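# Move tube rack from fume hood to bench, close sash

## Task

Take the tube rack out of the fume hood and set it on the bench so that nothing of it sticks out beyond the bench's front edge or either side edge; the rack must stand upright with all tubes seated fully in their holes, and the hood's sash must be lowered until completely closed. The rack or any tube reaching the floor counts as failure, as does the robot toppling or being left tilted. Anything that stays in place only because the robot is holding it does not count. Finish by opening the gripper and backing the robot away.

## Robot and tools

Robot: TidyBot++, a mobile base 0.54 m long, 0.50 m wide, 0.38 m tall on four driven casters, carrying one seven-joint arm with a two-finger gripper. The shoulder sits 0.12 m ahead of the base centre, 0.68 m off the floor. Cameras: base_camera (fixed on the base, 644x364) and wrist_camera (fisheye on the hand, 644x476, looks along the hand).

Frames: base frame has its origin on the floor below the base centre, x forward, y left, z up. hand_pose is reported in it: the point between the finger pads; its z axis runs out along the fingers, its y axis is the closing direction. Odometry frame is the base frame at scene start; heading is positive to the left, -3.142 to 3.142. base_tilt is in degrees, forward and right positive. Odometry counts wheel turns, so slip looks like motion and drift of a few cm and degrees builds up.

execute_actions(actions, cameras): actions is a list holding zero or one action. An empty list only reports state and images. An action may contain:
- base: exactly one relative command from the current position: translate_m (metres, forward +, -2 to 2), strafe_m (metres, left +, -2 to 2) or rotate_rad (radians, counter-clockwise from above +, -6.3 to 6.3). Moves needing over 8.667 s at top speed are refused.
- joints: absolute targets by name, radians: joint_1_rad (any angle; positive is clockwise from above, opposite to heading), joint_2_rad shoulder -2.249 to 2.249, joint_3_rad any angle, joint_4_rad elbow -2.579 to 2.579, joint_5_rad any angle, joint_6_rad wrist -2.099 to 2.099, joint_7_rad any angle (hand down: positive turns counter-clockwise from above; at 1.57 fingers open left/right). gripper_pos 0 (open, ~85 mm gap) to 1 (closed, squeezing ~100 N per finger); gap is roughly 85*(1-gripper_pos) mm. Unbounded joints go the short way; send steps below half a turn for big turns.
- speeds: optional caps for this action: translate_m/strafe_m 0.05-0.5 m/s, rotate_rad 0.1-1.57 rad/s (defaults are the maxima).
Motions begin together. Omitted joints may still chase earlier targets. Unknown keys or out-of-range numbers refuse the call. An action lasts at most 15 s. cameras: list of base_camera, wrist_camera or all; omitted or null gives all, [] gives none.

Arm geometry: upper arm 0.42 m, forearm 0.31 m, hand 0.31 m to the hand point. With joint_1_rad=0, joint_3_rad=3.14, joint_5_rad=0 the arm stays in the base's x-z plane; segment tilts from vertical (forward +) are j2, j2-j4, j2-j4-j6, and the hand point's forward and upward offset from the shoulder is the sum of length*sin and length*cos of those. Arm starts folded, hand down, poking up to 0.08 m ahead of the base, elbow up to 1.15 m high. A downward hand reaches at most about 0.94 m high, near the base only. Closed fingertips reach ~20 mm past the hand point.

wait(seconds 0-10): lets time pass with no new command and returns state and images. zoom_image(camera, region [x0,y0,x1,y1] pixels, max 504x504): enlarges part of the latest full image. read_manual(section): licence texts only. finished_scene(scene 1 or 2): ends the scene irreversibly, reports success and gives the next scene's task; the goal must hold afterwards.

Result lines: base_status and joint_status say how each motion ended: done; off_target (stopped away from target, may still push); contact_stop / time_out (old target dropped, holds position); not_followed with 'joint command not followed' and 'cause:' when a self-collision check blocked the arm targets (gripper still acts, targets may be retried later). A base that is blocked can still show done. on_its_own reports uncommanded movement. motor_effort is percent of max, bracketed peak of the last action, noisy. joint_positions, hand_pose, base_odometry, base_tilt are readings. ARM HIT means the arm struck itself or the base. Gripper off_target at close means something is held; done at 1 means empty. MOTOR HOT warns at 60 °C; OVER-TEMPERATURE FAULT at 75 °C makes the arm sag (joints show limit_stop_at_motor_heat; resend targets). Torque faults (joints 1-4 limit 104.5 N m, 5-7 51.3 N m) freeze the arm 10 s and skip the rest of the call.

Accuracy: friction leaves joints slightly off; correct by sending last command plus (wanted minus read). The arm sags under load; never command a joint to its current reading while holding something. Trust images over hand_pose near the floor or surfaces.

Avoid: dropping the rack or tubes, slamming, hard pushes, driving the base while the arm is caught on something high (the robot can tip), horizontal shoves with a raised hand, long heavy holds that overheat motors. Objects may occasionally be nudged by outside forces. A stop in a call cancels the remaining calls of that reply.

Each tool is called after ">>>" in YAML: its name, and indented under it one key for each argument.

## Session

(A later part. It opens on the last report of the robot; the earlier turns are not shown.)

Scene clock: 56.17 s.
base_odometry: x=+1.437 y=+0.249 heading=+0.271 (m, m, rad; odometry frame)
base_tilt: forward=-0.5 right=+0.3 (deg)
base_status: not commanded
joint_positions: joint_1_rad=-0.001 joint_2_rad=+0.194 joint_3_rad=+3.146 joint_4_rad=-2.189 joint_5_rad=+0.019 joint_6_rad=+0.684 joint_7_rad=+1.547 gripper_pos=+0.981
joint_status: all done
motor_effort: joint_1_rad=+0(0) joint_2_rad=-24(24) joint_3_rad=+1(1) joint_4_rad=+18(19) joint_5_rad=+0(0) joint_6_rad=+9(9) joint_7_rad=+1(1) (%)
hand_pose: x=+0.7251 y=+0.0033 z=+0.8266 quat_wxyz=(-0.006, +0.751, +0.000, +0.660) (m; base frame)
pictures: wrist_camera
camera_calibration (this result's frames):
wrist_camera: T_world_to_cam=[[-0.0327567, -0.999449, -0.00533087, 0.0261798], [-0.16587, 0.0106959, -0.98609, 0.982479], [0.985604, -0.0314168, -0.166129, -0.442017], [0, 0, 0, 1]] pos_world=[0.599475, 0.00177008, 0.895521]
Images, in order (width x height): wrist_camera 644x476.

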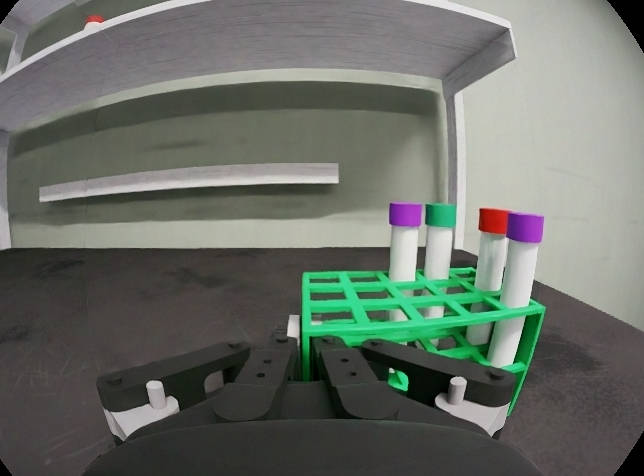

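>>> execute_actions:
  actions:
    - {"joints": {"joint_2_rad": 0.228}}
  cameras: []

Scene clock: 56.93 s.
base_odometry: x=+1.437 y=+0.249 heading=+0.271 (m, m, rad; odometry frame)
base_tilt: forward=-0.5 right=+0.3 (deg)
base_status: not commanded
joint_positions: joint_1_rad=-0.001 joint_2_rad=+0.198 joint_3_rad=+3.146 joint_4_rad=-2.189 joint_5_rad=+0.019 joint_6_rad=+0.691 joint_7_rad=+1.547 gripper_pos=+0.981
joint_status: all done
motor_effort: joint_1_rad=+0(2) joint_2_rad=-22(24) joint_3_rad=+1(1) joint_4_rad=+17(18) joint_5_rad=+0(1) joint_6_rad=+7(9) joint_7_rad=+1(0) (%)
hand_pose: x=+0.7259 y=+0.0033 z=+0.8263 quat_wxyz=(-0.006, +0.750, +0.000, +0.661) (m; base frame)
pictures: none
No camera images: the call's "cameras" was empty. Leave "cameras" out to get every camera's image.

>>> execute_actions:
  actions:
    - {"joints": {"joint_2_rad": 0.2, "joint_4_rad": -2.19, "gripper_pos": 0.5}}
  cameras: ["wrist_camera"]

>>> execute_actions:
  actions:
    - {"base": {"translate_m": -0.12}, "speeds": {"translate_m": 0.1}}
  cameras: ["wrist_camera"]

Scene clock: 57.97 s.
base_odometry: x=+1.437 y=+0.249 heading=+0.271 (m, m, rad; odometry frame)
base_tilt: forward=-0.5 right=+0.3 (deg)
base_status: not commanded
joint_positions: joint_1_rad=-0.001 joint_2_rad=+0.198 joint_3_rad=+3.146 joint_4_rad=-2.189 joint_5_rad=+0.019 joint_6_rad=+0.691 joint_7_rad=+1.547 gripper_pos=+0.500
joint_status: all done
motor_effort: joint_1_rad=+1(1) joint_2_rad=-23(23) joint_3_rad=+1(1) joint_4_rad=+18(18) joint_5_rad=+0(0) joint_6_rad=+8(9) joint_7_rad=+1(0) (%)
hand_pose: x=+0.7259 y=+0.0033 z=+0.8263 quat_wxyz=(-0.006, +0.750, +0.000, +0.661) (m; base frame)
pictures: wrist_camera
camera_calibration (this result's frames):
wrist_camera: T_world_to_cam=[[-0.0326504, -0.999452, -0.0054908, 0.0262911], [-0.163073, 0.0107473, -0.986555, 0.980725], [0.986074, -0.031316, -0.163335, -0.4455], [0, 0, 0, 1]] pos_world=[0.600085, 0.00178527, 0.894918]
Images, in order (width x height): wrist_camera 644x476.

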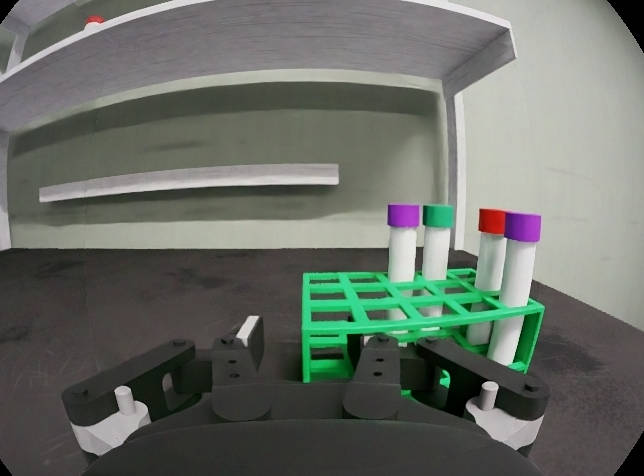

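Scene clock: 59.73 s.
base_odometry: x=+1.321 y=+0.217 heading=+0.271 (m, m, rad; odometry frame)
base_tilt: forward=-0.5 right=+0.3 (deg)
base_status: done
joint_positions: joint_1_rad=-0.001 joint_2_rad=+0.198 joint_3_rad=+3.146 joint_4_rad=-2.189 joint_5_rad=+0.019 joint_6_rad=+0.691 joint_7_rad=+1.547 gripper_pos=+0.500
joint_status: not commanded
motor_effort: joint_1_rad=+1(2) joint_2_rad=-23(27) joint_3_rad=+1(0) joint_4_rad=+18(19) joint_5_rad=+0(0) joint_6_rad=+9(9) joint_7_rad=+1(1) (%)
hand_pose: x=+0.7259 y=+0.0033 z=+0.8262 quat_wxyz=(-0.006, +0.750, +0.000, +0.661) (m; base frame)
pictures: wrist_camera
camera_calibration (this result's frames):
wrist_camera: T_world_to_cam=[[-0.0326534, -0.999452, -0.0054885, 0.0262889], [-0.163228, 0.0107504, -0.98653, 0.980721], [0.986048, -0.0313177, -0.163489, -0.445325], [0, 0, 0, 1]] pos_world=[0.600051, 0.00178481, 0.894849]
Images, in order (width x height): wrist_camera 644x476.

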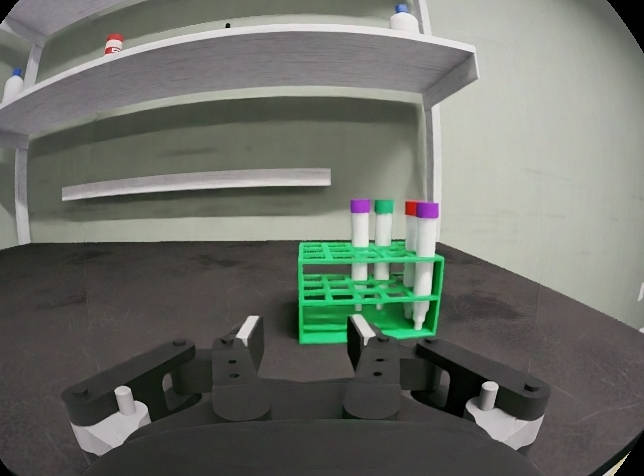

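>>> zoom_image:
  camera: "wrist_camera"
  region: [280, 180, 460, 350]

Region (280, 180, 460, 350) of wrist_camera's 644x476 image, scaled by 2.800.

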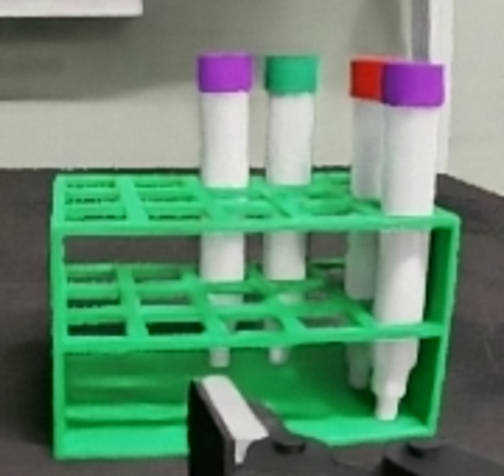

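>>> execute_actions:
  actions:
    - {"base": {"translate_m": -0.65}, "joints": {"joint_2_rad": 0.0, "joint_4_rad": -1.6, "joint_6_rad": 0.0, "gripper_pos": 1.0}}
  cameras: []

>>> execute_actions:
  actions:
    - {"base": {"rotate_rad": -1.571}, "joints": {"joint_2_rad": -0.15, "joint_4_rad": -0.66, "joint_6_rad": -1.14}}
  cameras: []

>>> execute_actions:
  actions:
    - {"base": {"translate_m": 1.0}}

Scene clock: 63.97 s.
base_odometry: x=+0.694 y=+0.043 heading=+0.271 (m, m, rad; odometry frame)
base_tilt: forward=-0.5 right=+0.3 (deg)
base_status: done
joint_positions: joint_1_rad=-0.001 joint_2_rad=+0.000 joint_3_rad=+3.146 joint_4_rad=-1.609 joint_5_rad=+0.019 joint_6_rad=+0.028 joint_7_rad=+1.547 gripper_pos=+0.999
joint_status: all done
motor_effort: joint_1_rad=+1(2) joint_2_rad=-21(28) joint_3_rad=+1(0) joint_4_rad=+24(25) joint_5_rad=+0(0) joint_6_rad=+8(9) joint_7_rad=+1(1) (%)
hand_pose: x=+0.7444 y=-0.0005 z=+1.0874 quat_wxyz=(-0.001, +0.711, -0.002, +0.704) (m; base frame)
pictures: none
No camera images: the call's "cameras" was empty. Leave "cameras" out to get every camera's image.

Scene clock: 66.27 s.
base_odometry: x=+0.694 y=+0.043 heading=-1.299 (m, m, rad; odometry frame)
base_tilt: forward=-0.6 right=+0.3 (deg)
base_status: done
joint_positions: joint_1_rad=+0.007 joint_2_rad=-0.145 joint_3_rad=+3.148 joint_4_rad=-0.667 joint_5_rad=+0.019 joint_6_rad=-1.111 joint_7_rad=+1.547 gripper_pos=+0.999
joint_status: all done
motor_effort: joint_1_rad=+1(4) joint_2_rad=-9(26) joint_3_rad=+1(3) joint_4_rad=+15(25) joint_5_rad=+0(1) joint_6_rad=+8(8) joint_7_rad=+1(0) (%)
hand_pose: x=+0.5259 y=-0.0098 z=+1.3514 quat_wxyz=(+0.005, +0.728, -0.016, +0.685) (m; base frame)
pictures: none
No camera images: the call's "cameras" was empty. Leave "cameras" out to get every camera's image.

Scene clock: 69.63 s.
base_odometry: x=+0.961 y=-0.921 heading=-1.300 (m, m, rad; odometry frame)
base_tilt: forward=-0.5 right=+0.3 (deg)
base_status: done
joint_positions: joint_1_rad=+0.007 joint_2_rad=-0.146 joint_3_rad=+3.148 joint_4_rad=-0.666 joint_5_rad=+0.019 joint_6_rad=-1.112 joint_7_rad=+1.547 gripper_pos=+0.999
joint_status: not commanded
motor_effort: joint_1_rad=+1(1) joint_2_rad=-9(13) joint_3_rad=+1(2) joint_4_rad=+15(16) joint_5_rad=+0(0) joint_6_rad=+8(9) joint_7_rad=+0(0) (%)
hand_pose: x=+0.5246 y=-0.0098 z=+1.3517 quat_wxyz=(+0.005, +0.728, -0.016, +0.685) (m; base frame)
pictures: base_camera, wrist_camera
camera_calibration (this result's frames):
wrist_camera: T_world_to_cam=[[-0.0714214, -0.997355, -0.0134835, 0.0406142], [-0.0990743, 0.0205447, -0.994868, 1.44408], [0.992514, -0.069719, -0.10028, -0.250557], [0, 0, 0, 1]] pos_world=[0.394652, -0.00662987, 1.41209]
Images, in order (width x height): base_camera 644x364, wrist_camera 644x476.

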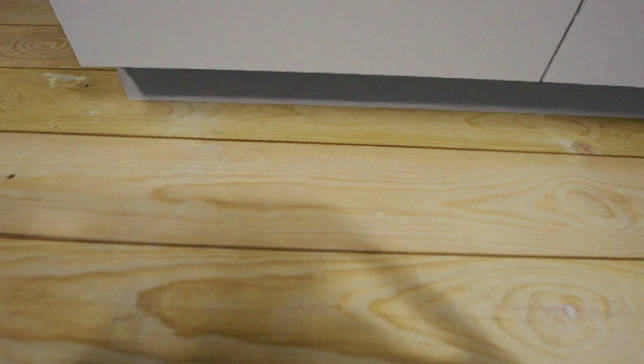

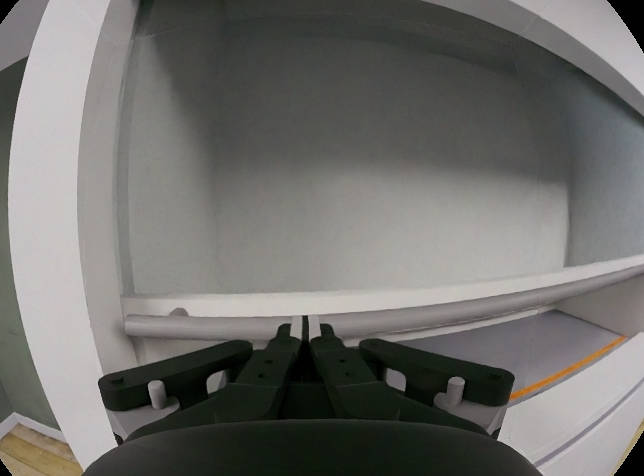

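>>> execute_actions:
  actions:
    - {"base": {"translate_m": 0.11}, "speeds": {"translate_m": 0.2}}
  cameras: ["wrist_camera"]

Scene clock: 71.23 s.
base_odometry: x=+0.991 y=-1.027 heading=-1.301 (m, m, rad; odometry frame)
base_tilt: forward=-0.5 right=+0.3 (deg)
base_status: done
joint_positions: joint_1_rad=+0.007 joint_2_rad=-0.147 joint_3_rad=+3.148 joint_4_rad=-0.666 joint_5_rad=+0.019 joint_6_rad=-1.113 joint_7_rad=+1.547 gripper_pos=+0.999
joint_status: not commanded
motor_effort: joint_1_rad=+0(1) joint_2_rad=-9(12) joint_3_rad=+1(2) joint_4_rad=+15(16) joint_5_rad=+0(0) joint_6_rad=+9(9) joint_7_rad=+1(1) (%)
hand_pose: x=+0.5240 y=-0.0098 z=+1.3521 quat_wxyz=(+0.005, +0.728, -0.016, +0.685) (m; base frame)
pictures: wrist_camera
camera_calibration (this result's frames):
wrist_camera: T_world_to_cam=[[-0.0714104, -0.997355, -0.0135464, 0.0406595], [-0.098142, 0.0205408, -0.99496, 1.44407], [0.992607, -0.069721, -0.0993493, -0.251212], [0, 0, 0, 1]] pos_world=[0.393982, -0.00662509, 1.41239]
Images, in order (width x height): wrist_camera 644x476.

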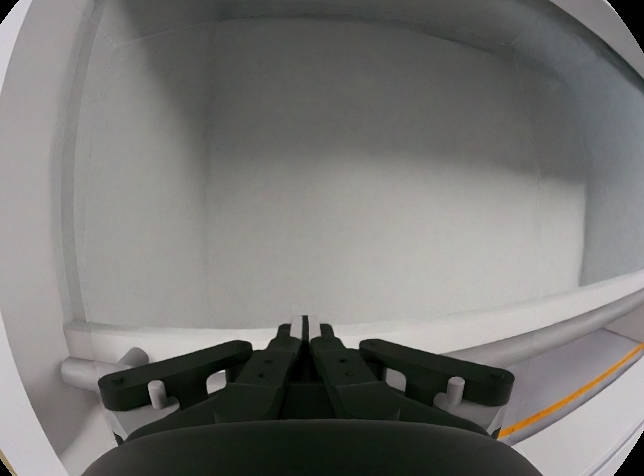

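>>> execute_actions:
  actions:
    - {"base": {"translate_m": 0.04}, "speeds": {"translate_m": 0.1}}
  cameras: ["wrist_camera"]

Scene clock: 72.70 s.
base_odometry: x=+1.001 y=-1.066 heading=-1.302 (m, m, rad; odometry frame)
base_tilt: forward=-0.5 right=+0.3 (deg)
base_status: done
joint_positions: joint_1_rad=+0.007 joint_2_rad=-0.149 joint_3_rad=+3.148 joint_4_rad=-0.666 joint_5_rad=+0.019 joint_6_rad=-1.113 joint_7_rad=+1.547 gripper_pos=+0.999
joint_status: not commanded
motor_effort: joint_1_rad=+1(0) joint_2_rad=-8(12) joint_3_rad=+1(2) joint_4_rad=+14(16) joint_5_rad=+0(0) joint_6_rad=+8(9) joint_7_rad=+1(1) (%)
hand_pose: x=+0.5227 y=-0.0098 z=+1.3528 quat_wxyz=(+0.005, +0.727, -0.016, +0.686) (m; base frame)
pictures: wrist_camera
camera_calibration (this result's frames):
wrist_camera: T_world_to_cam=[[-0.0713873, -0.997355, -0.0136653, 0.0407379], [-0.096344, 0.0205309, -0.995136, 1.444], [0.992785, -0.0697235, -0.0975549, -0.252421], [0, 0, 0, 1]] pos_world=[0.392628, -0.00661602, 1.41291]
Images, in order (width x height): wrist_camera 644x476.

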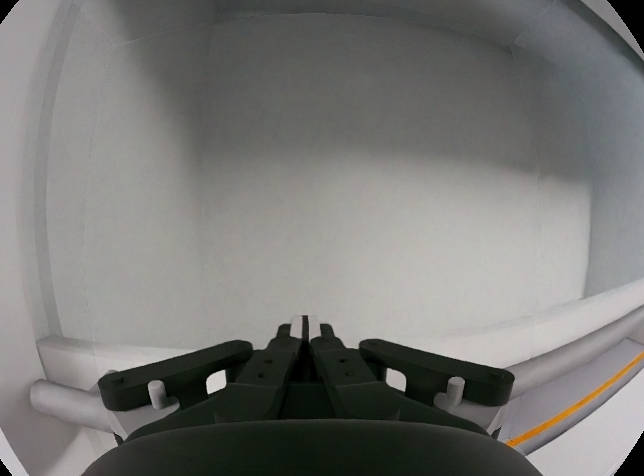

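>>> execute_actions:
  actions:
    - {"joints": {"joint_2_rad": -0.268, "joint_4_rad": -0.985, "joint_6_rad": -0.92}}
  cameras: ["wrist_camera"]

Scene clock: 75.07 s.
base_odometry: x=+1.001 y=-1.066 heading=-1.302 (m, m, rad; odometry frame)
base_tilt: forward=-0.5 right=+0.3 (deg)
base_status: not commanded
joint_positions: joint_1_rad=+0.007 joint_2_rad=-0.254 joint_3_rad=+3.148 joint_4_rad=-0.943 joint_5_rad=+0.019 joint_6_rad=-0.910 joint_7_rad=+1.547 gripper_pos=+0.999
joint_status: joint_4_rad off_target (ended at -0.943, target -0.985); the others done
motor_effort: joint_1_rad=+1(0) joint_2_rad=-5(9) joint_3_rad=+1(1) joint_4_rad=+12(15) joint_5_rad=+0(0) joint_6_rad=+2(8) joint_7_rad=+1(0) (%)
hand_pose: x=+0.5239 y=-0.0095 z=+1.3232 quat_wxyz=(+0.005, +0.717, -0.015, +0.697) (m; base frame)
pictures: wrist_camera
camera_calibration (this result's frames):
wrist_camera: T_world_to_cam=[[-0.0687113, -0.997553, -0.0129453, 0.0383452], [-0.0652491, 0.0174418, -0.997717, 1.40172], [0.995501, -0.0677098, -0.0662879, -0.299245], [0, 0, 0, 1]] pos_world=[0.391994, -0.00645898, 1.37918]
Images, in order (width x height): wrist_camera 644x476.

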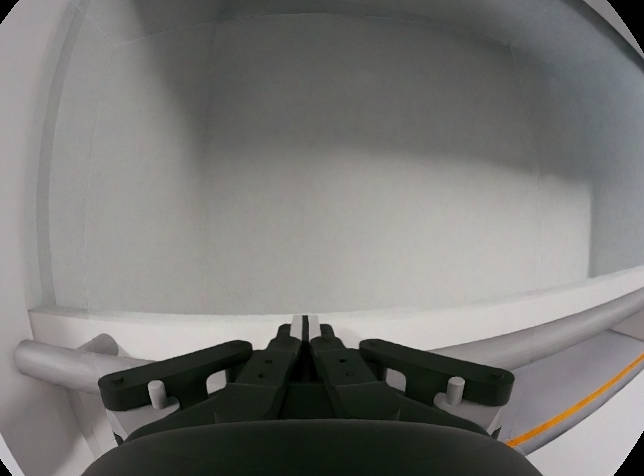

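>>> execute_actions:
  actions:
    - {"joints": {"joint_2_rad": -0.36, "joint_4_rad": -1.292, "joint_6_rad": -0.78}}
  cameras: ["wrist_camera"]

Scene clock: 77.20 s.
base_odometry: x=+1.001 y=-1.065 heading=-1.302 (m, m, rad; odometry frame)
base_tilt: forward=-0.5 right=+0.3 (deg)
base_status: not commanded
joint_positions: joint_1_rad=+0.007 joint_2_rad=-0.353 joint_3_rad=+3.148 joint_4_rad=-1.290 joint_5_rad=+0.019 joint_6_rad=-0.752 joint_7_rad=+1.547 gripper_pos=+0.999
joint_status: all done
motor_effort: joint_1_rad=+1(1) joint_2_rad=-6(11) joint_3_rad=+1(1) joint_4_rad=+21(22) joint_5_rad=+0(1) joint_6_rad=+8(9) joint_7_rad=+1(1) (%)
hand_pose: x=+0.5357 y=-0.0091 z=+1.2264 quat_wxyz=(+0.005, +0.747, -0.013, +0.664) (m; base frame)
pictures: wrist_camera
camera_calibration (this result's frames):
wrist_camera: T_world_to_cam=[[-0.0670669, -0.997727, -0.00650758, 0.0295072], [-0.154725, 0.0168435, -0.987814, 1.34167], [0.985679, -0.0652428, -0.155503, -0.20266], [0, 0, 0, 1]] pos_world=[0.409326, -0.00638035, 1.294]
Images, in order (width x height): wrist_camera 644x476.

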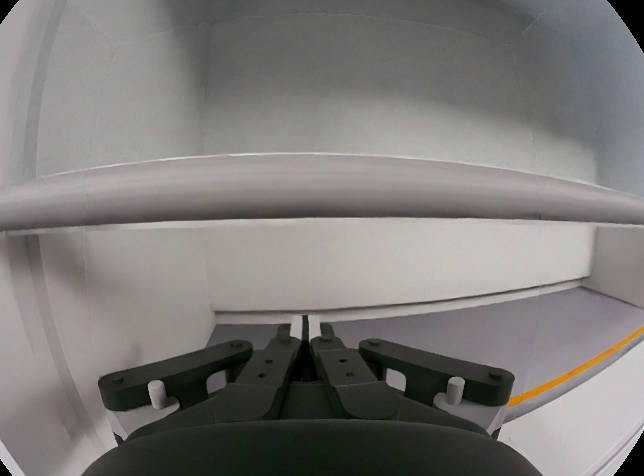

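>>> execute_actions:
  actions:
    - {"base": {"translate_m": -0.09}, "speeds": {"translate_m": 0.3}}
  cameras: []

>>> execute_actions:
  actions:
    - {"joints": {"joint_2_rad": -0.17, "joint_4_rad": -0.72, "joint_6_rad": -1.07}}
  cameras: []

Scene clock: 80.53 s.
base_odometry: x=+0.977 y=-0.979 heading=-1.302 (m, m, rad; odometry frame)
base_tilt: forward=-0.5 right=+0.3 (deg)
base_status: done
joint_positions: joint_1_rad=+0.007 joint_2_rad=-0.363 joint_3_rad=+3.148 joint_4_rad=-1.290 joint_5_rad=+0.019 joint_6_rad=-0.753 joint_7_rad=+1.547 gripper_pos=+0.999
joint_status: not commanded
motor_effort: joint_1_rad=+1(0) joint_2_rad=-6(11) joint_3_rad=+1(2) joint_4_rad=+20(22) joint_5_rad=+0(0) joint_6_rad=+8(9) joint_7_rad=+1(1) (%)
hand_pose: x=+0.5305 y=-0.0091 z=+1.2300 quat_wxyz=(+0.005, +0.744, -0.013, +0.667) (m; base frame)
pictures: none
No camera images: the call's "cameras" was empty. Leave "cameras" out to get every camera's image.

Scene clock: 82.33 s.
base_odometry: x=+0.977 y=-0.979 heading=-1.302 (m, m, rad; odometry frame)
base_tilt: forward=-0.5 right=+0.3 (deg)
base_status: not commanded
joint_positions: joint_1_rad=+0.007 joint_2_rad=-0.193 joint_3_rad=+3.148 joint_4_rad=-0.732 joint_5_rad=+0.019 joint_6_rad=-1.039 joint_7_rad=+1.547 gripper_pos=+0.999
joint_status: all done
motor_effort: joint_1_rad=+0(0) joint_2_rad=-7(6) joint_3_rad=+1(1) joint_4_rad=+15(21) joint_5_rad=+0(0) joint_6_rad=+8(9) joint_7_rad=+1(1) (%)
hand_pose: x=+0.5110 y=-0.0096 z=+1.3622 quat_wxyz=(+0.005, +0.710, -0.016, +0.704) (m; base frame)
pictures: none
No camera images: the call's "cameras" was empty. Leave "cameras" out to get every camera's image.

>>> execute_actions:
  actions:
    - {"base": {"translate_m": 0.118}, "joints": {"joint_2_rad": -0.19}, "speeds": {"translate_m": 0.2}}
  cameras: []

>>> execute_actions:
  actions:
    - {"joints": {"joint_6_rad": -1.35}}
  cameras: ["wrist_camera"]

Scene clock: 84.00 s.
base_odometry: x=+1.009 y=-1.093 heading=-1.303 (m, m, rad; odometry frame)
base_tilt: forward=-0.5 right=+0.3 (deg)
base_status: done
joint_positions: joint_1_rad=+0.007 joint_2_rad=-0.189 joint_3_rad=+3.148 joint_4_rad=-0.729 joint_5_rad=+0.019 joint_6_rad=-1.041 joint_7_rad=+1.547 gripper_pos=+0.999
joint_status: all done
motor_effort: joint_1_rad=+1(0) joint_2_rad=-8(11) joint_3_rad=+1(2) joint_4_rad=+15(16) joint_5_rad=+0(0) joint_6_rad=+9(9) joint_7_rad=+1(1) (%)
hand_pose: x=+0.5124 y=-0.0096 z=+1.3621 quat_wxyz=(+0.005, +0.710, -0.016, +0.704) (m; base frame)
pictures: none
No camera images: the call's "cameras" was empty. Leave "cameras" out to get every camera's image.

Scene clock: 84.73 s.
base_odometry: x=+1.009 y=-1.093 heading=-1.303 (m, m, rad; odometry frame)
base_tilt: forward=-0.5 right=+0.3 (deg)
base_status: not commanded
joint_positions: joint_1_rad=+0.007 joint_2_rad=-0.189 joint_3_rad=+3.148 joint_4_rad=-0.679 joint_5_rad=+0.019 joint_6_rad=-1.243 joint_7_rad=+1.547 gripper_pos=+0.999
joint_status: joint_6_rad off_target (ended at -1.243, target -1.350)
motor_effort: joint_1_rad=+1(1) joint_2_rad=-5(11) joint_3_rad=+2(2) joint_4_rad=+5(15) joint_5_rad=+0(1) joint_6_rad=-3(16) joint_7_rad=+1(1) (%)
hand_pose: x=+0.4951 y=-0.0098 z=+1.3223 quat_wxyz=(+0.005, +0.762, -0.018, +0.648) (m; base frame)
pictures: wrist_camera
camera_calibration (this result's frames):
wrist_camera: T_world_to_cam=[[-0.073623, -0.997237, -0.00993646, 0.0344805], [-0.198081, 0.0243873, -0.979882, 1.44112], [0.977417, -0.0701737, -0.199329, -0.0857793], [0, 0, 0, 1]] pos_world=[0.37184, -0.00677936, 1.39538]
Images, in order (width x height): wrist_camera 644x476.

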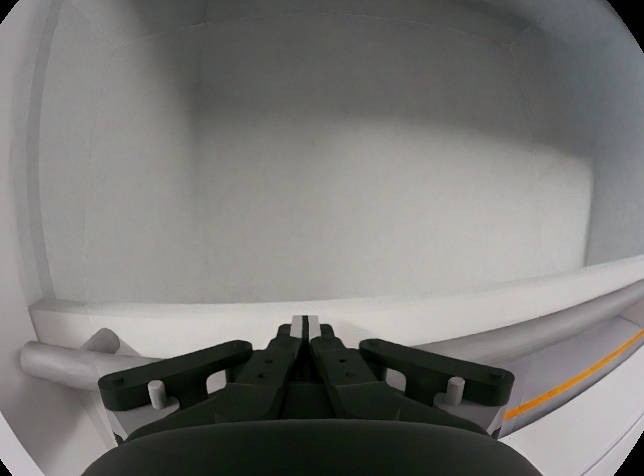

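>>> execute_actions:
  actions:
    - {"joints": {"joint_4_rad": -0.88, "joint_6_rad": -1.42}}
  cameras: ["wrist_camera"]

Scene clock: 86.53 s.
base_odometry: x=+1.009 y=-1.093 heading=-1.303 (m, m, rad; odometry frame)
base_tilt: forward=-0.5 right=+0.3 (deg)
base_status: not commanded
joint_positions: joint_1_rad=+0.007 joint_2_rad=-0.216 joint_3_rad=+3.148 joint_4_rad=-0.765 joint_5_rad=+0.019 joint_6_rad=-1.245 joint_7_rad=+1.547 gripper_pos=+0.999
joint_status: joint_4_rad off_target (ended at -0.765, target -0.880); joint_6_rad off_target (ended at -1.245, target -1.420)
motor_effort: joint_1_rad=+2(2) joint_2_rad=+2(5) joint_3_rad=+2(2) joint_4_rad=-4(11) joint_5_rad=+1(1) joint_6_rad=-13(24) joint_7_rad=+0(1) (%)
hand_pose: x=+0.4964 y=-0.0099 z=+1.2921 quat_wxyz=(+0.005, +0.781, -0.018, +0.624) (m; base frame)
pictures: wrist_camera
camera_calibration (this result's frames):
wrist_camera: T_world_to_cam=[[-0.0740379, -0.997235, -0.00640072, 0.0298444], [-0.257785, 0.0253382, -0.96587, 1.42336], [0.963361, -0.069861, -0.258948, -0.0091228], [0, 0, 0, 1]] pos_world=[0.377919, -0.0069408, 1.37261]
Images, in order (width x height): wrist_camera 644x476.

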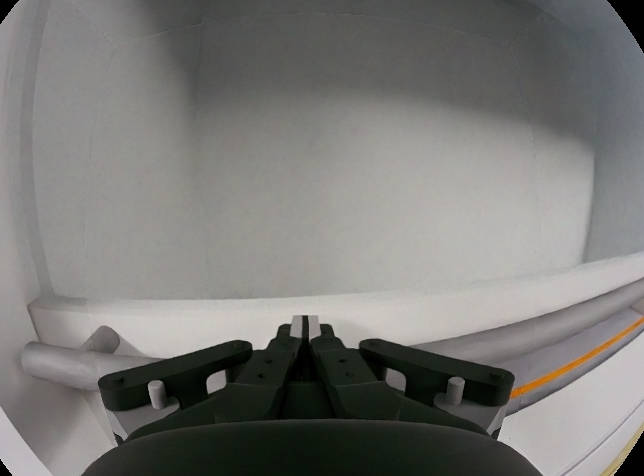

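>>> execute_actions:
  actions:
    - {"joints": {"joint_2_rad": -0.225, "joint_4_rad": -1.015, "joint_6_rad": -1.385}}
  cameras: []

>>> execute_actions:
  actions:
    - {"joints": {"joint_2_rad": -0.295, "joint_4_rad": -1.22, "joint_6_rad": -1.26}}
  cameras: ["wrist_camera"]

Scene clock: 88.50 s.
base_odometry: x=+1.009 y=-1.093 heading=-1.303 (m, m, rad; odometry frame)
base_tilt: forward=-0.5 right=+0.3 (deg)
base_status: not commanded
joint_positions: joint_1_rad=+0.007 joint_2_rad=-0.258 joint_3_rad=+3.148 joint_4_rad=-0.899 joint_5_rad=+0.019 joint_6_rad=-1.220 joint_7_rad=+1.547 gripper_pos=+0.999
joint_status: joint_4_rad off_target (ended at -0.899, target -1.015); joint_6_rad off_target (ended at -1.220, target -1.385); the others done
motor_effort: joint_1_rad=+1(1) joint_2_rad=+3(4) joint_3_rad=+2(2) joint_4_rad=-3(12) joint_5_rad=+1(1) joint_6_rad=-12(25) joint_7_rad=+1(0) (%)
hand_pose: x=+0.4976 y=-0.0100 z=+1.2520 quat_wxyz=(+0.005, +0.801, -0.018, +0.598) (m; base frame)
pictures: none
No camera images: the call's "cameras" was empty. Leave "cameras" out to get every camera's image.

Scene clock: 90.07 s.
base_odometry: x=+1.009 y=-1.093 heading=-1.303 (m, m, rad; odometry frame)
base_tilt: forward=-0.5 right=+0.3 (deg)
base_status: not commanded
joint_positions: joint_1_rad=+0.007 joint_2_rad=-0.331 joint_3_rad=+3.148 joint_4_rad=-1.094 joint_5_rad=+0.019 joint_6_rad=-1.095 joint_7_rad=+1.547 gripper_pos=+0.999
joint_status: joint_4_rad off_target (ended at -1.094, target -1.220); joint_6_rad off_target (ended at -1.095, target -1.260); the others done
motor_effort: joint_1_rad=+0(1) joint_2_rad=+4(8) joint_3_rad=+0(0) joint_4_rad=-3(10) joint_5_rad=-2(2) joint_6_rad=-12(22) joint_7_rad=+0(1) (%)
hand_pose: x=+0.4979 y=-0.0098 z=+1.2188 quat_wxyz=(+0.005, +0.801, -0.017, +0.599) (m; base frame)
pictures: wrist_camera
camera_calibration (this result's frames):
wrist_camera: T_world_to_cam=[[-0.0722393, -0.997387, -0.000997964, 0.0221264], [-0.318781, 0.0240369, -0.947524, 1.36098], [0.945072, -0.0681303, -0.319684, 0.053683], [0, 0, 0, 1]] pos_world=[0.384718, -0.00698769, 1.30674]
Images, in order (width x height): wrist_camera 644x476.

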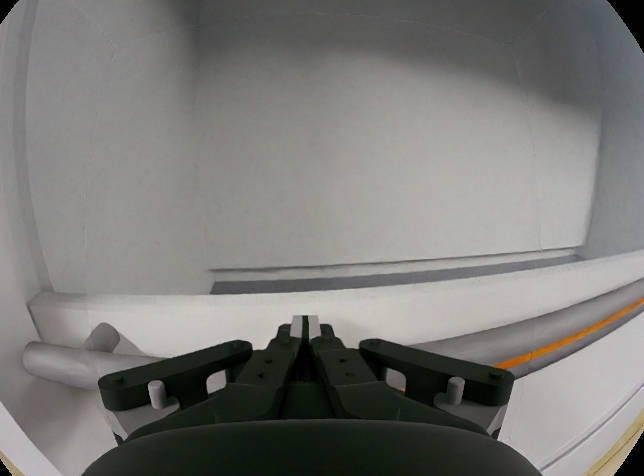

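>>> execute_actions:
  actions:
    - {"joints": {"joint_2_rad": -0.39, "joint_4_rad": -1.52, "joint_6_rad": -1.06}}
  cameras: []

>>> execute_actions:
  actions:
    - {"joints": {"joint_2_rad": -0.465, "joint_4_rad": -1.77, "joint_6_rad": -0.89}}
  cameras: []

>>> execute_actions:
  actions:
    - {"joints": {"joint_2_rad": -0.51, "joint_4_rad": -1.955, "joint_6_rad": -0.75}}
  cameras: ["wrist_camera"]

Scene clock: 92.63 s.
base_odometry: x=+1.009 y=-1.093 heading=-1.303 (m, m, rad; odometry frame)
base_tilt: forward=-0.5 right=+0.3 (deg)
base_status: not commanded
joint_positions: joint_1_rad=+0.007 joint_2_rad=-0.432 joint_3_rad=+3.149 joint_4_rad=-1.392 joint_5_rad=+0.019 joint_6_rad=-0.903 joint_7_rad=+1.547 gripper_pos=+0.999
joint_status: joint_2_rad off_target (ended at -0.432, target -0.390); joint_4_rad off_target (ended at -1.392, target -1.520); joint_6_rad off_target (ended at -0.903, target -1.060)
motor_effort: joint_1_rad=-3(3) joint_2_rad=+5(8) joint_3_rad=-5(5) joint_4_rad=-1(14) joint_5_rad=-5(5) joint_6_rad=-10(24) joint_7_rad=+0(1) (%)
hand_pose: x=+0.4983 y=-0.0097 z=+1.1544 quat_wxyz=(+0.005, +0.802, -0.015, +0.596) (m; base frame)
pictures: none
No camera images: the call's "cameras" was empty. Leave "cameras" out to get every camera's image.

Scene clock: 94.57 s.
base_odometry: x=+1.009 y=-1.093 heading=-1.303 (m, m, rad; odometry frame)
base_tilt: forward=-0.5 right=+0.3 (deg)
base_status: not commanded
joint_positions: joint_1_rad=+0.007 joint_2_rad=-0.505 joint_3_rad=+3.151 joint_4_rad=-1.626 joint_5_rad=+0.019 joint_6_rad=-0.720 joint_7_rad=+1.547 gripper_pos=+0.999
joint_status: joint_2_rad off_target (ended at -0.505, target -0.465); joint_4_rad off_target (ended at -1.626, target -1.770); joint_6_rad off_target (ended at -0.720, target -0.890)
motor_effort: joint_1_rad=-4(4) joint_2_rad=+7(9) joint_3_rad=-6(6) joint_4_rad=-3(14) joint_5_rad=-5(5) joint_6_rad=-12(23) joint_7_rad=+0(0) (%)
hand_pose: x=+0.4983 y=-0.0101 z=+1.1040 quat_wxyz=(+0.005, +0.796, -0.015, +0.606) (m; base frame)
pictures: none
No camera images: the call's "cameras" was empty. Leave "cameras" out to get every camera's image.

Scene clock: 96.40 s.
base_odometry: x=+1.009 y=-1.093 heading=-1.303 (m, m, rad; odometry frame)
base_tilt: forward=-0.5 right=+0.3 (deg)
base_status: not commanded
joint_positions: joint_1_rad=+0.007 joint_2_rad=-0.550 joint_3_rad=+3.153 joint_4_rad=-1.799 joint_5_rad=+0.019 joint_6_rad=-0.577 joint_7_rad=+1.547 gripper_pos=+0.999
joint_status: joint_2_rad off_target (ended at -0.550, target -0.510); joint_4_rad off_target (ended at -1.799, target -1.955); joint_6_rad off_target (ended at -0.577, target -0.750)
motor_effort: joint_1_rad=-5(5) joint_2_rad=+10(10) joint_3_rad=-6(6) joint_4_rad=-4(15) joint_5_rad=-4(5) joint_6_rad=-13(23) joint_7_rad=+0(1) (%)
hand_pose: x=+0.4985 y=-0.0106 z=+1.0616 quat_wxyz=(+0.005, +0.791, -0.015, +0.611) (m; base frame)
pictures: wrist_camera
camera_calibration (this result's frames):
wrist_camera: T_world_to_cam=[[-0.0683489, -0.99766, -0.00159474, 0.019927], [-0.28834, 0.0212842, -0.957291, 1.20738], [0.955086, -0.06497, -0.28912, -0.03467], [0, 0, 0, 1]] pos_world=[0.382611, -0.00807019, 1.14582]
Images, in order (width x height): wrist_camera 644x476.

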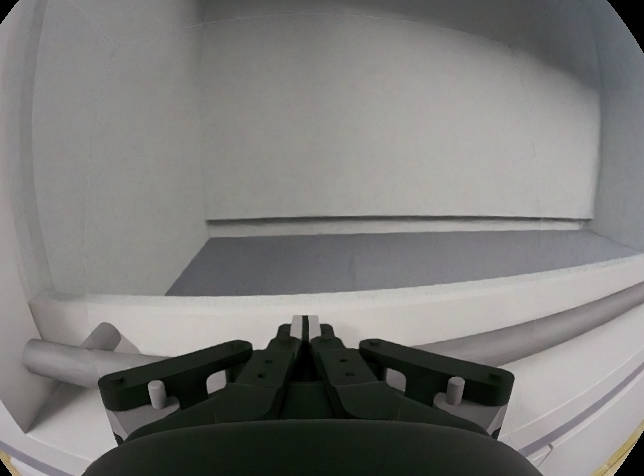

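>>> execute_actions:
  actions:
    - {"joints": {"joint_2_rad": -0.525, "joint_4_rad": -2.07, "joint_6_rad": -0.69}}
  cameras: ["wrist_camera"]

Scene clock: 98.23 s.
base_odometry: x=+1.009 y=-1.093 heading=-1.303 (m, m, rad; odometry frame)
base_tilt: forward=-0.5 right=+0.3 (deg)
base_status: not commanded
joint_positions: joint_1_rad=+0.007 joint_2_rad=-0.566 joint_3_rad=+3.154 joint_4_rad=-1.903 joint_5_rad=+0.019 joint_6_rad=-0.514 joint_7_rad=+1.547 gripper_pos=+0.999
joint_status: joint_2_rad off_target (ended at -0.566, target -0.525); joint_4_rad off_target (ended at -1.903, target -2.070); joint_6_rad off_target (ended at -0.514, target -0.690)
motor_effort: joint_1_rad=-5(5) joint_2_rad=+3(10) joint_3_rad=-6(7) joint_4_rad=-6(16) joint_5_rad=-4(4) joint_6_rad=-17(23) joint_7_rad=+0(0) (%)
hand_pose: x=+0.4984 y=-0.0108 z=+1.0237 quat_wxyz=(+0.004, +0.799, -0.015, +0.601) (m; base frame)
pictures: wrist_camera
camera_calibration (this result's frames):
wrist_camera: T_world_to_cam=[[-0.0682616, -0.997667, -0.000752526, 0.0187825], [-0.312628, 0.0221067, -0.949618, 1.17534], [0.94742, -0.0645872, -0.313408, -0.0168522], [0, 0, 0, 1]] pos_world=[0.384692, -0.00833261, 1.11086]
Images, in order (width x height): wrist_camera 644x476.

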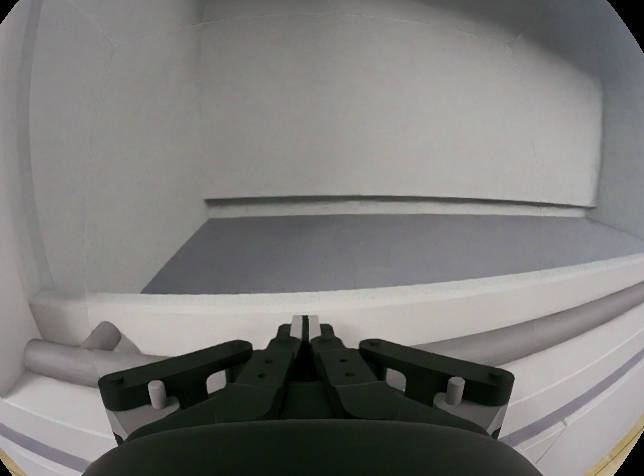

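Probably at the bottom; one more modest push to confirm.

>>> execute_actions:
  actions:
    - {"joints": {"joint_4_rad": -2.13, "joint_6_rad": -0.72}}
  cameras: []

Scene clock: 99.17 s.
base_odometry: x=+1.009 y=-1.093 heading=-1.303 (m, m, rad; odometry frame)
base_tilt: forward=-0.5 right=+0.3 (deg)
base_status: not commanded
joint_positions: joint_1_rad=+0.007 joint_2_rad=-0.566 joint_3_rad=+3.154 joint_4_rad=-1.907 joint_5_rad=+0.019 joint_6_rad=-0.514 joint_7_rad=+1.547 gripper_pos=+0.999
joint_status: joint_4_rad off_target (ended at -1.907, target -2.130); joint_6_rad off_target (ended at -0.514, target -0.720)
motor_effort: joint_1_rad=-4(3) joint_2_rad=+6(6) joint_3_rad=-6(6) joint_4_rad=-18(19) joint_5_rad=-4(4) joint_6_rad=-27(27) joint_7_rad=+0(1) (%)
hand_pose: x=+0.4984 y=-0.0107 z=+1.0216 quat_wxyz=(+0.004, +0.800, -0.015, +0.600) (m; base frame)
pictures: none
No camera images: the call's "cameras" was empty. Leave "cameras" out to get every camera's image.

The sash is bottomed out. Release upward, then back away to check it.

>>> execute_actions:
  actions:
    - {"joints": {"joint_2_rad": -0.566, "joint_4_rad": -1.86, "joint_6_rad": -0.45}}
  cameras: []

>>> execute_actions:
  actions:
    - {"base": {"translate_m": -0.4}}
  cameras: ["wrist_camera"]

Scene clock: 100.80 s.
base_odometry: x=+1.009 y=-1.093 heading=-1.303 (m, m, rad; odometry frame)
base_tilt: forward=-0.5 right=+0.3 (deg)
base_status: not commanded
joint_positions: joint_1_rad=+0.007 joint_2_rad=-0.566 joint_3_rad=+3.154 joint_4_rad=-1.877 joint_5_rad=+0.019 joint_6_rad=-0.478 joint_7_rad=+1.547 gripper_pos=+0.999
joint_status: all done
motor_effort: joint_1_rad=+1(4) joint_2_rad=-1(7) joint_3_rad=+1(6) joint_4_rad=+23(24) joint_5_rad=+0(4) joint_6_rad=+9(27) joint_7_rad=+1(1) (%)
hand_pose: x=+0.5012 y=-0.0108 z=+1.0505 quat_wxyz=(+0.004, +0.780, -0.014, +0.626) (m; base frame)
pictures: none
No camera images: the call's "cameras" was empty. Leave "cameras" out to get every camera's image.

Scene clock: 103.03 s.
base_odometry: x=+0.902 y=-0.707 heading=-1.302 (m, m, rad; odometry frame)
base_tilt: forward=-0.5 right=+0.3 (deg)
base_status: done
joint_positions: joint_1_rad=+0.007 joint_2_rad=-0.569 joint_3_rad=+3.154 joint_4_rad=-1.872 joint_5_rad=+0.019 joint_6_rad=-0.477 joint_7_rad=+1.547 gripper_pos=+0.999
joint_status: not commanded
motor_effort: joint_1_rad=+0(0) joint_2_rad=-1(5) joint_3_rad=+1(3) joint_4_rad=+23(24) joint_5_rad=+0(1) joint_6_rad=+9(9) joint_7_rad=+1(1) (%)
hand_pose: x=+0.4998 y=-0.0105 z=+1.0548 quat_wxyz=(+0.004, +0.777, -0.014, +0.629) (m; base frame)
pictures: wrist_camera
camera_calibration (this result's frames):
wrist_camera: T_world_to_cam=[[-0.0673462, -0.99772, -0.00433553, 0.0224704], [-0.244263, 0.0207006, -0.969488, 1.19207], [0.967368, -0.0642324, -0.2451, -0.0904318], [0, 0, 0, 1]] pos_world=[0.380174, -0.00806618, 1.13363]
Images, in order (width x height): wrist_camera 644x476.

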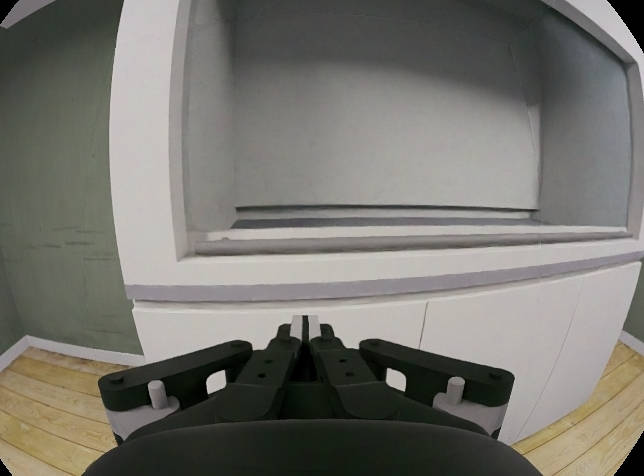

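>>> execute_actions:
  actions:
    - {"base": {"rotate_rad": 1.0}, "joints": {"joint_1_rad": -0.9}}
  cameras: ["wrist_camera"]

Scene clock: 105.43 s.
base_odometry: x=+0.903 y=-0.707 heading=-0.303 (m, m, rad; odometry frame)
base_tilt: forward=-0.6 right=+0.3 (deg)
base_status: done
joint_positions: joint_1_rad=-0.883 joint_2_rad=-0.569 joint_3_rad=+3.153 joint_4_rad=-1.872 joint_5_rad=+0.019 joint_6_rad=-0.477 joint_7_rad=+1.547 gripper_pos=+0.999
joint_status: all done
motor_effort: joint_1_rad=+0(0) joint_2_rad=-2(2) joint_3_rad=+1(3) joint_4_rad=+23(23) joint_5_rad=+0(1) joint_6_rad=+8(9) joint_7_rad=+1(1) (%)
hand_pose: x=+0.3664 y=+0.2897 z=+1.0549 quat_wxyz=(-0.267, +0.707, +0.322, +0.570) (m; base frame)
pictures: wrist_camera
camera_calibration (this result's frames):
wrist_camera: T_world_to_cam=[[0.73363, -0.679539, -0.00378007, -0.0732196], [-0.169062, -0.177126, -0.969559, 1.18321], [0.658183, 0.711937, -0.244829, -0.0539033], [0, 0, 0, 1]] pos_world=[0.28923, 0.198197, 1.13372]
Images, in order (width x height): wrist_camera 644x476.

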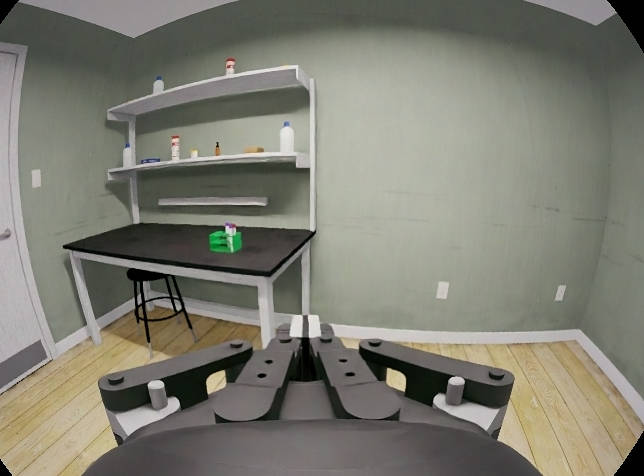

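>>> zoom_image:
  camera: "wrist_camera"
  region: [180, 205, 280, 275]

Region (180, 205, 280, 275) of wrist_camera's 644x476 image, scaled by 5.040; it fills the top 353 rows of this view, and the rest is white.

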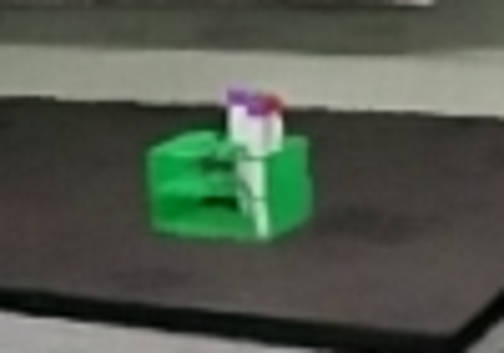

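>>> finished_scene:
  scene: 1

The scene is finished: the task was done.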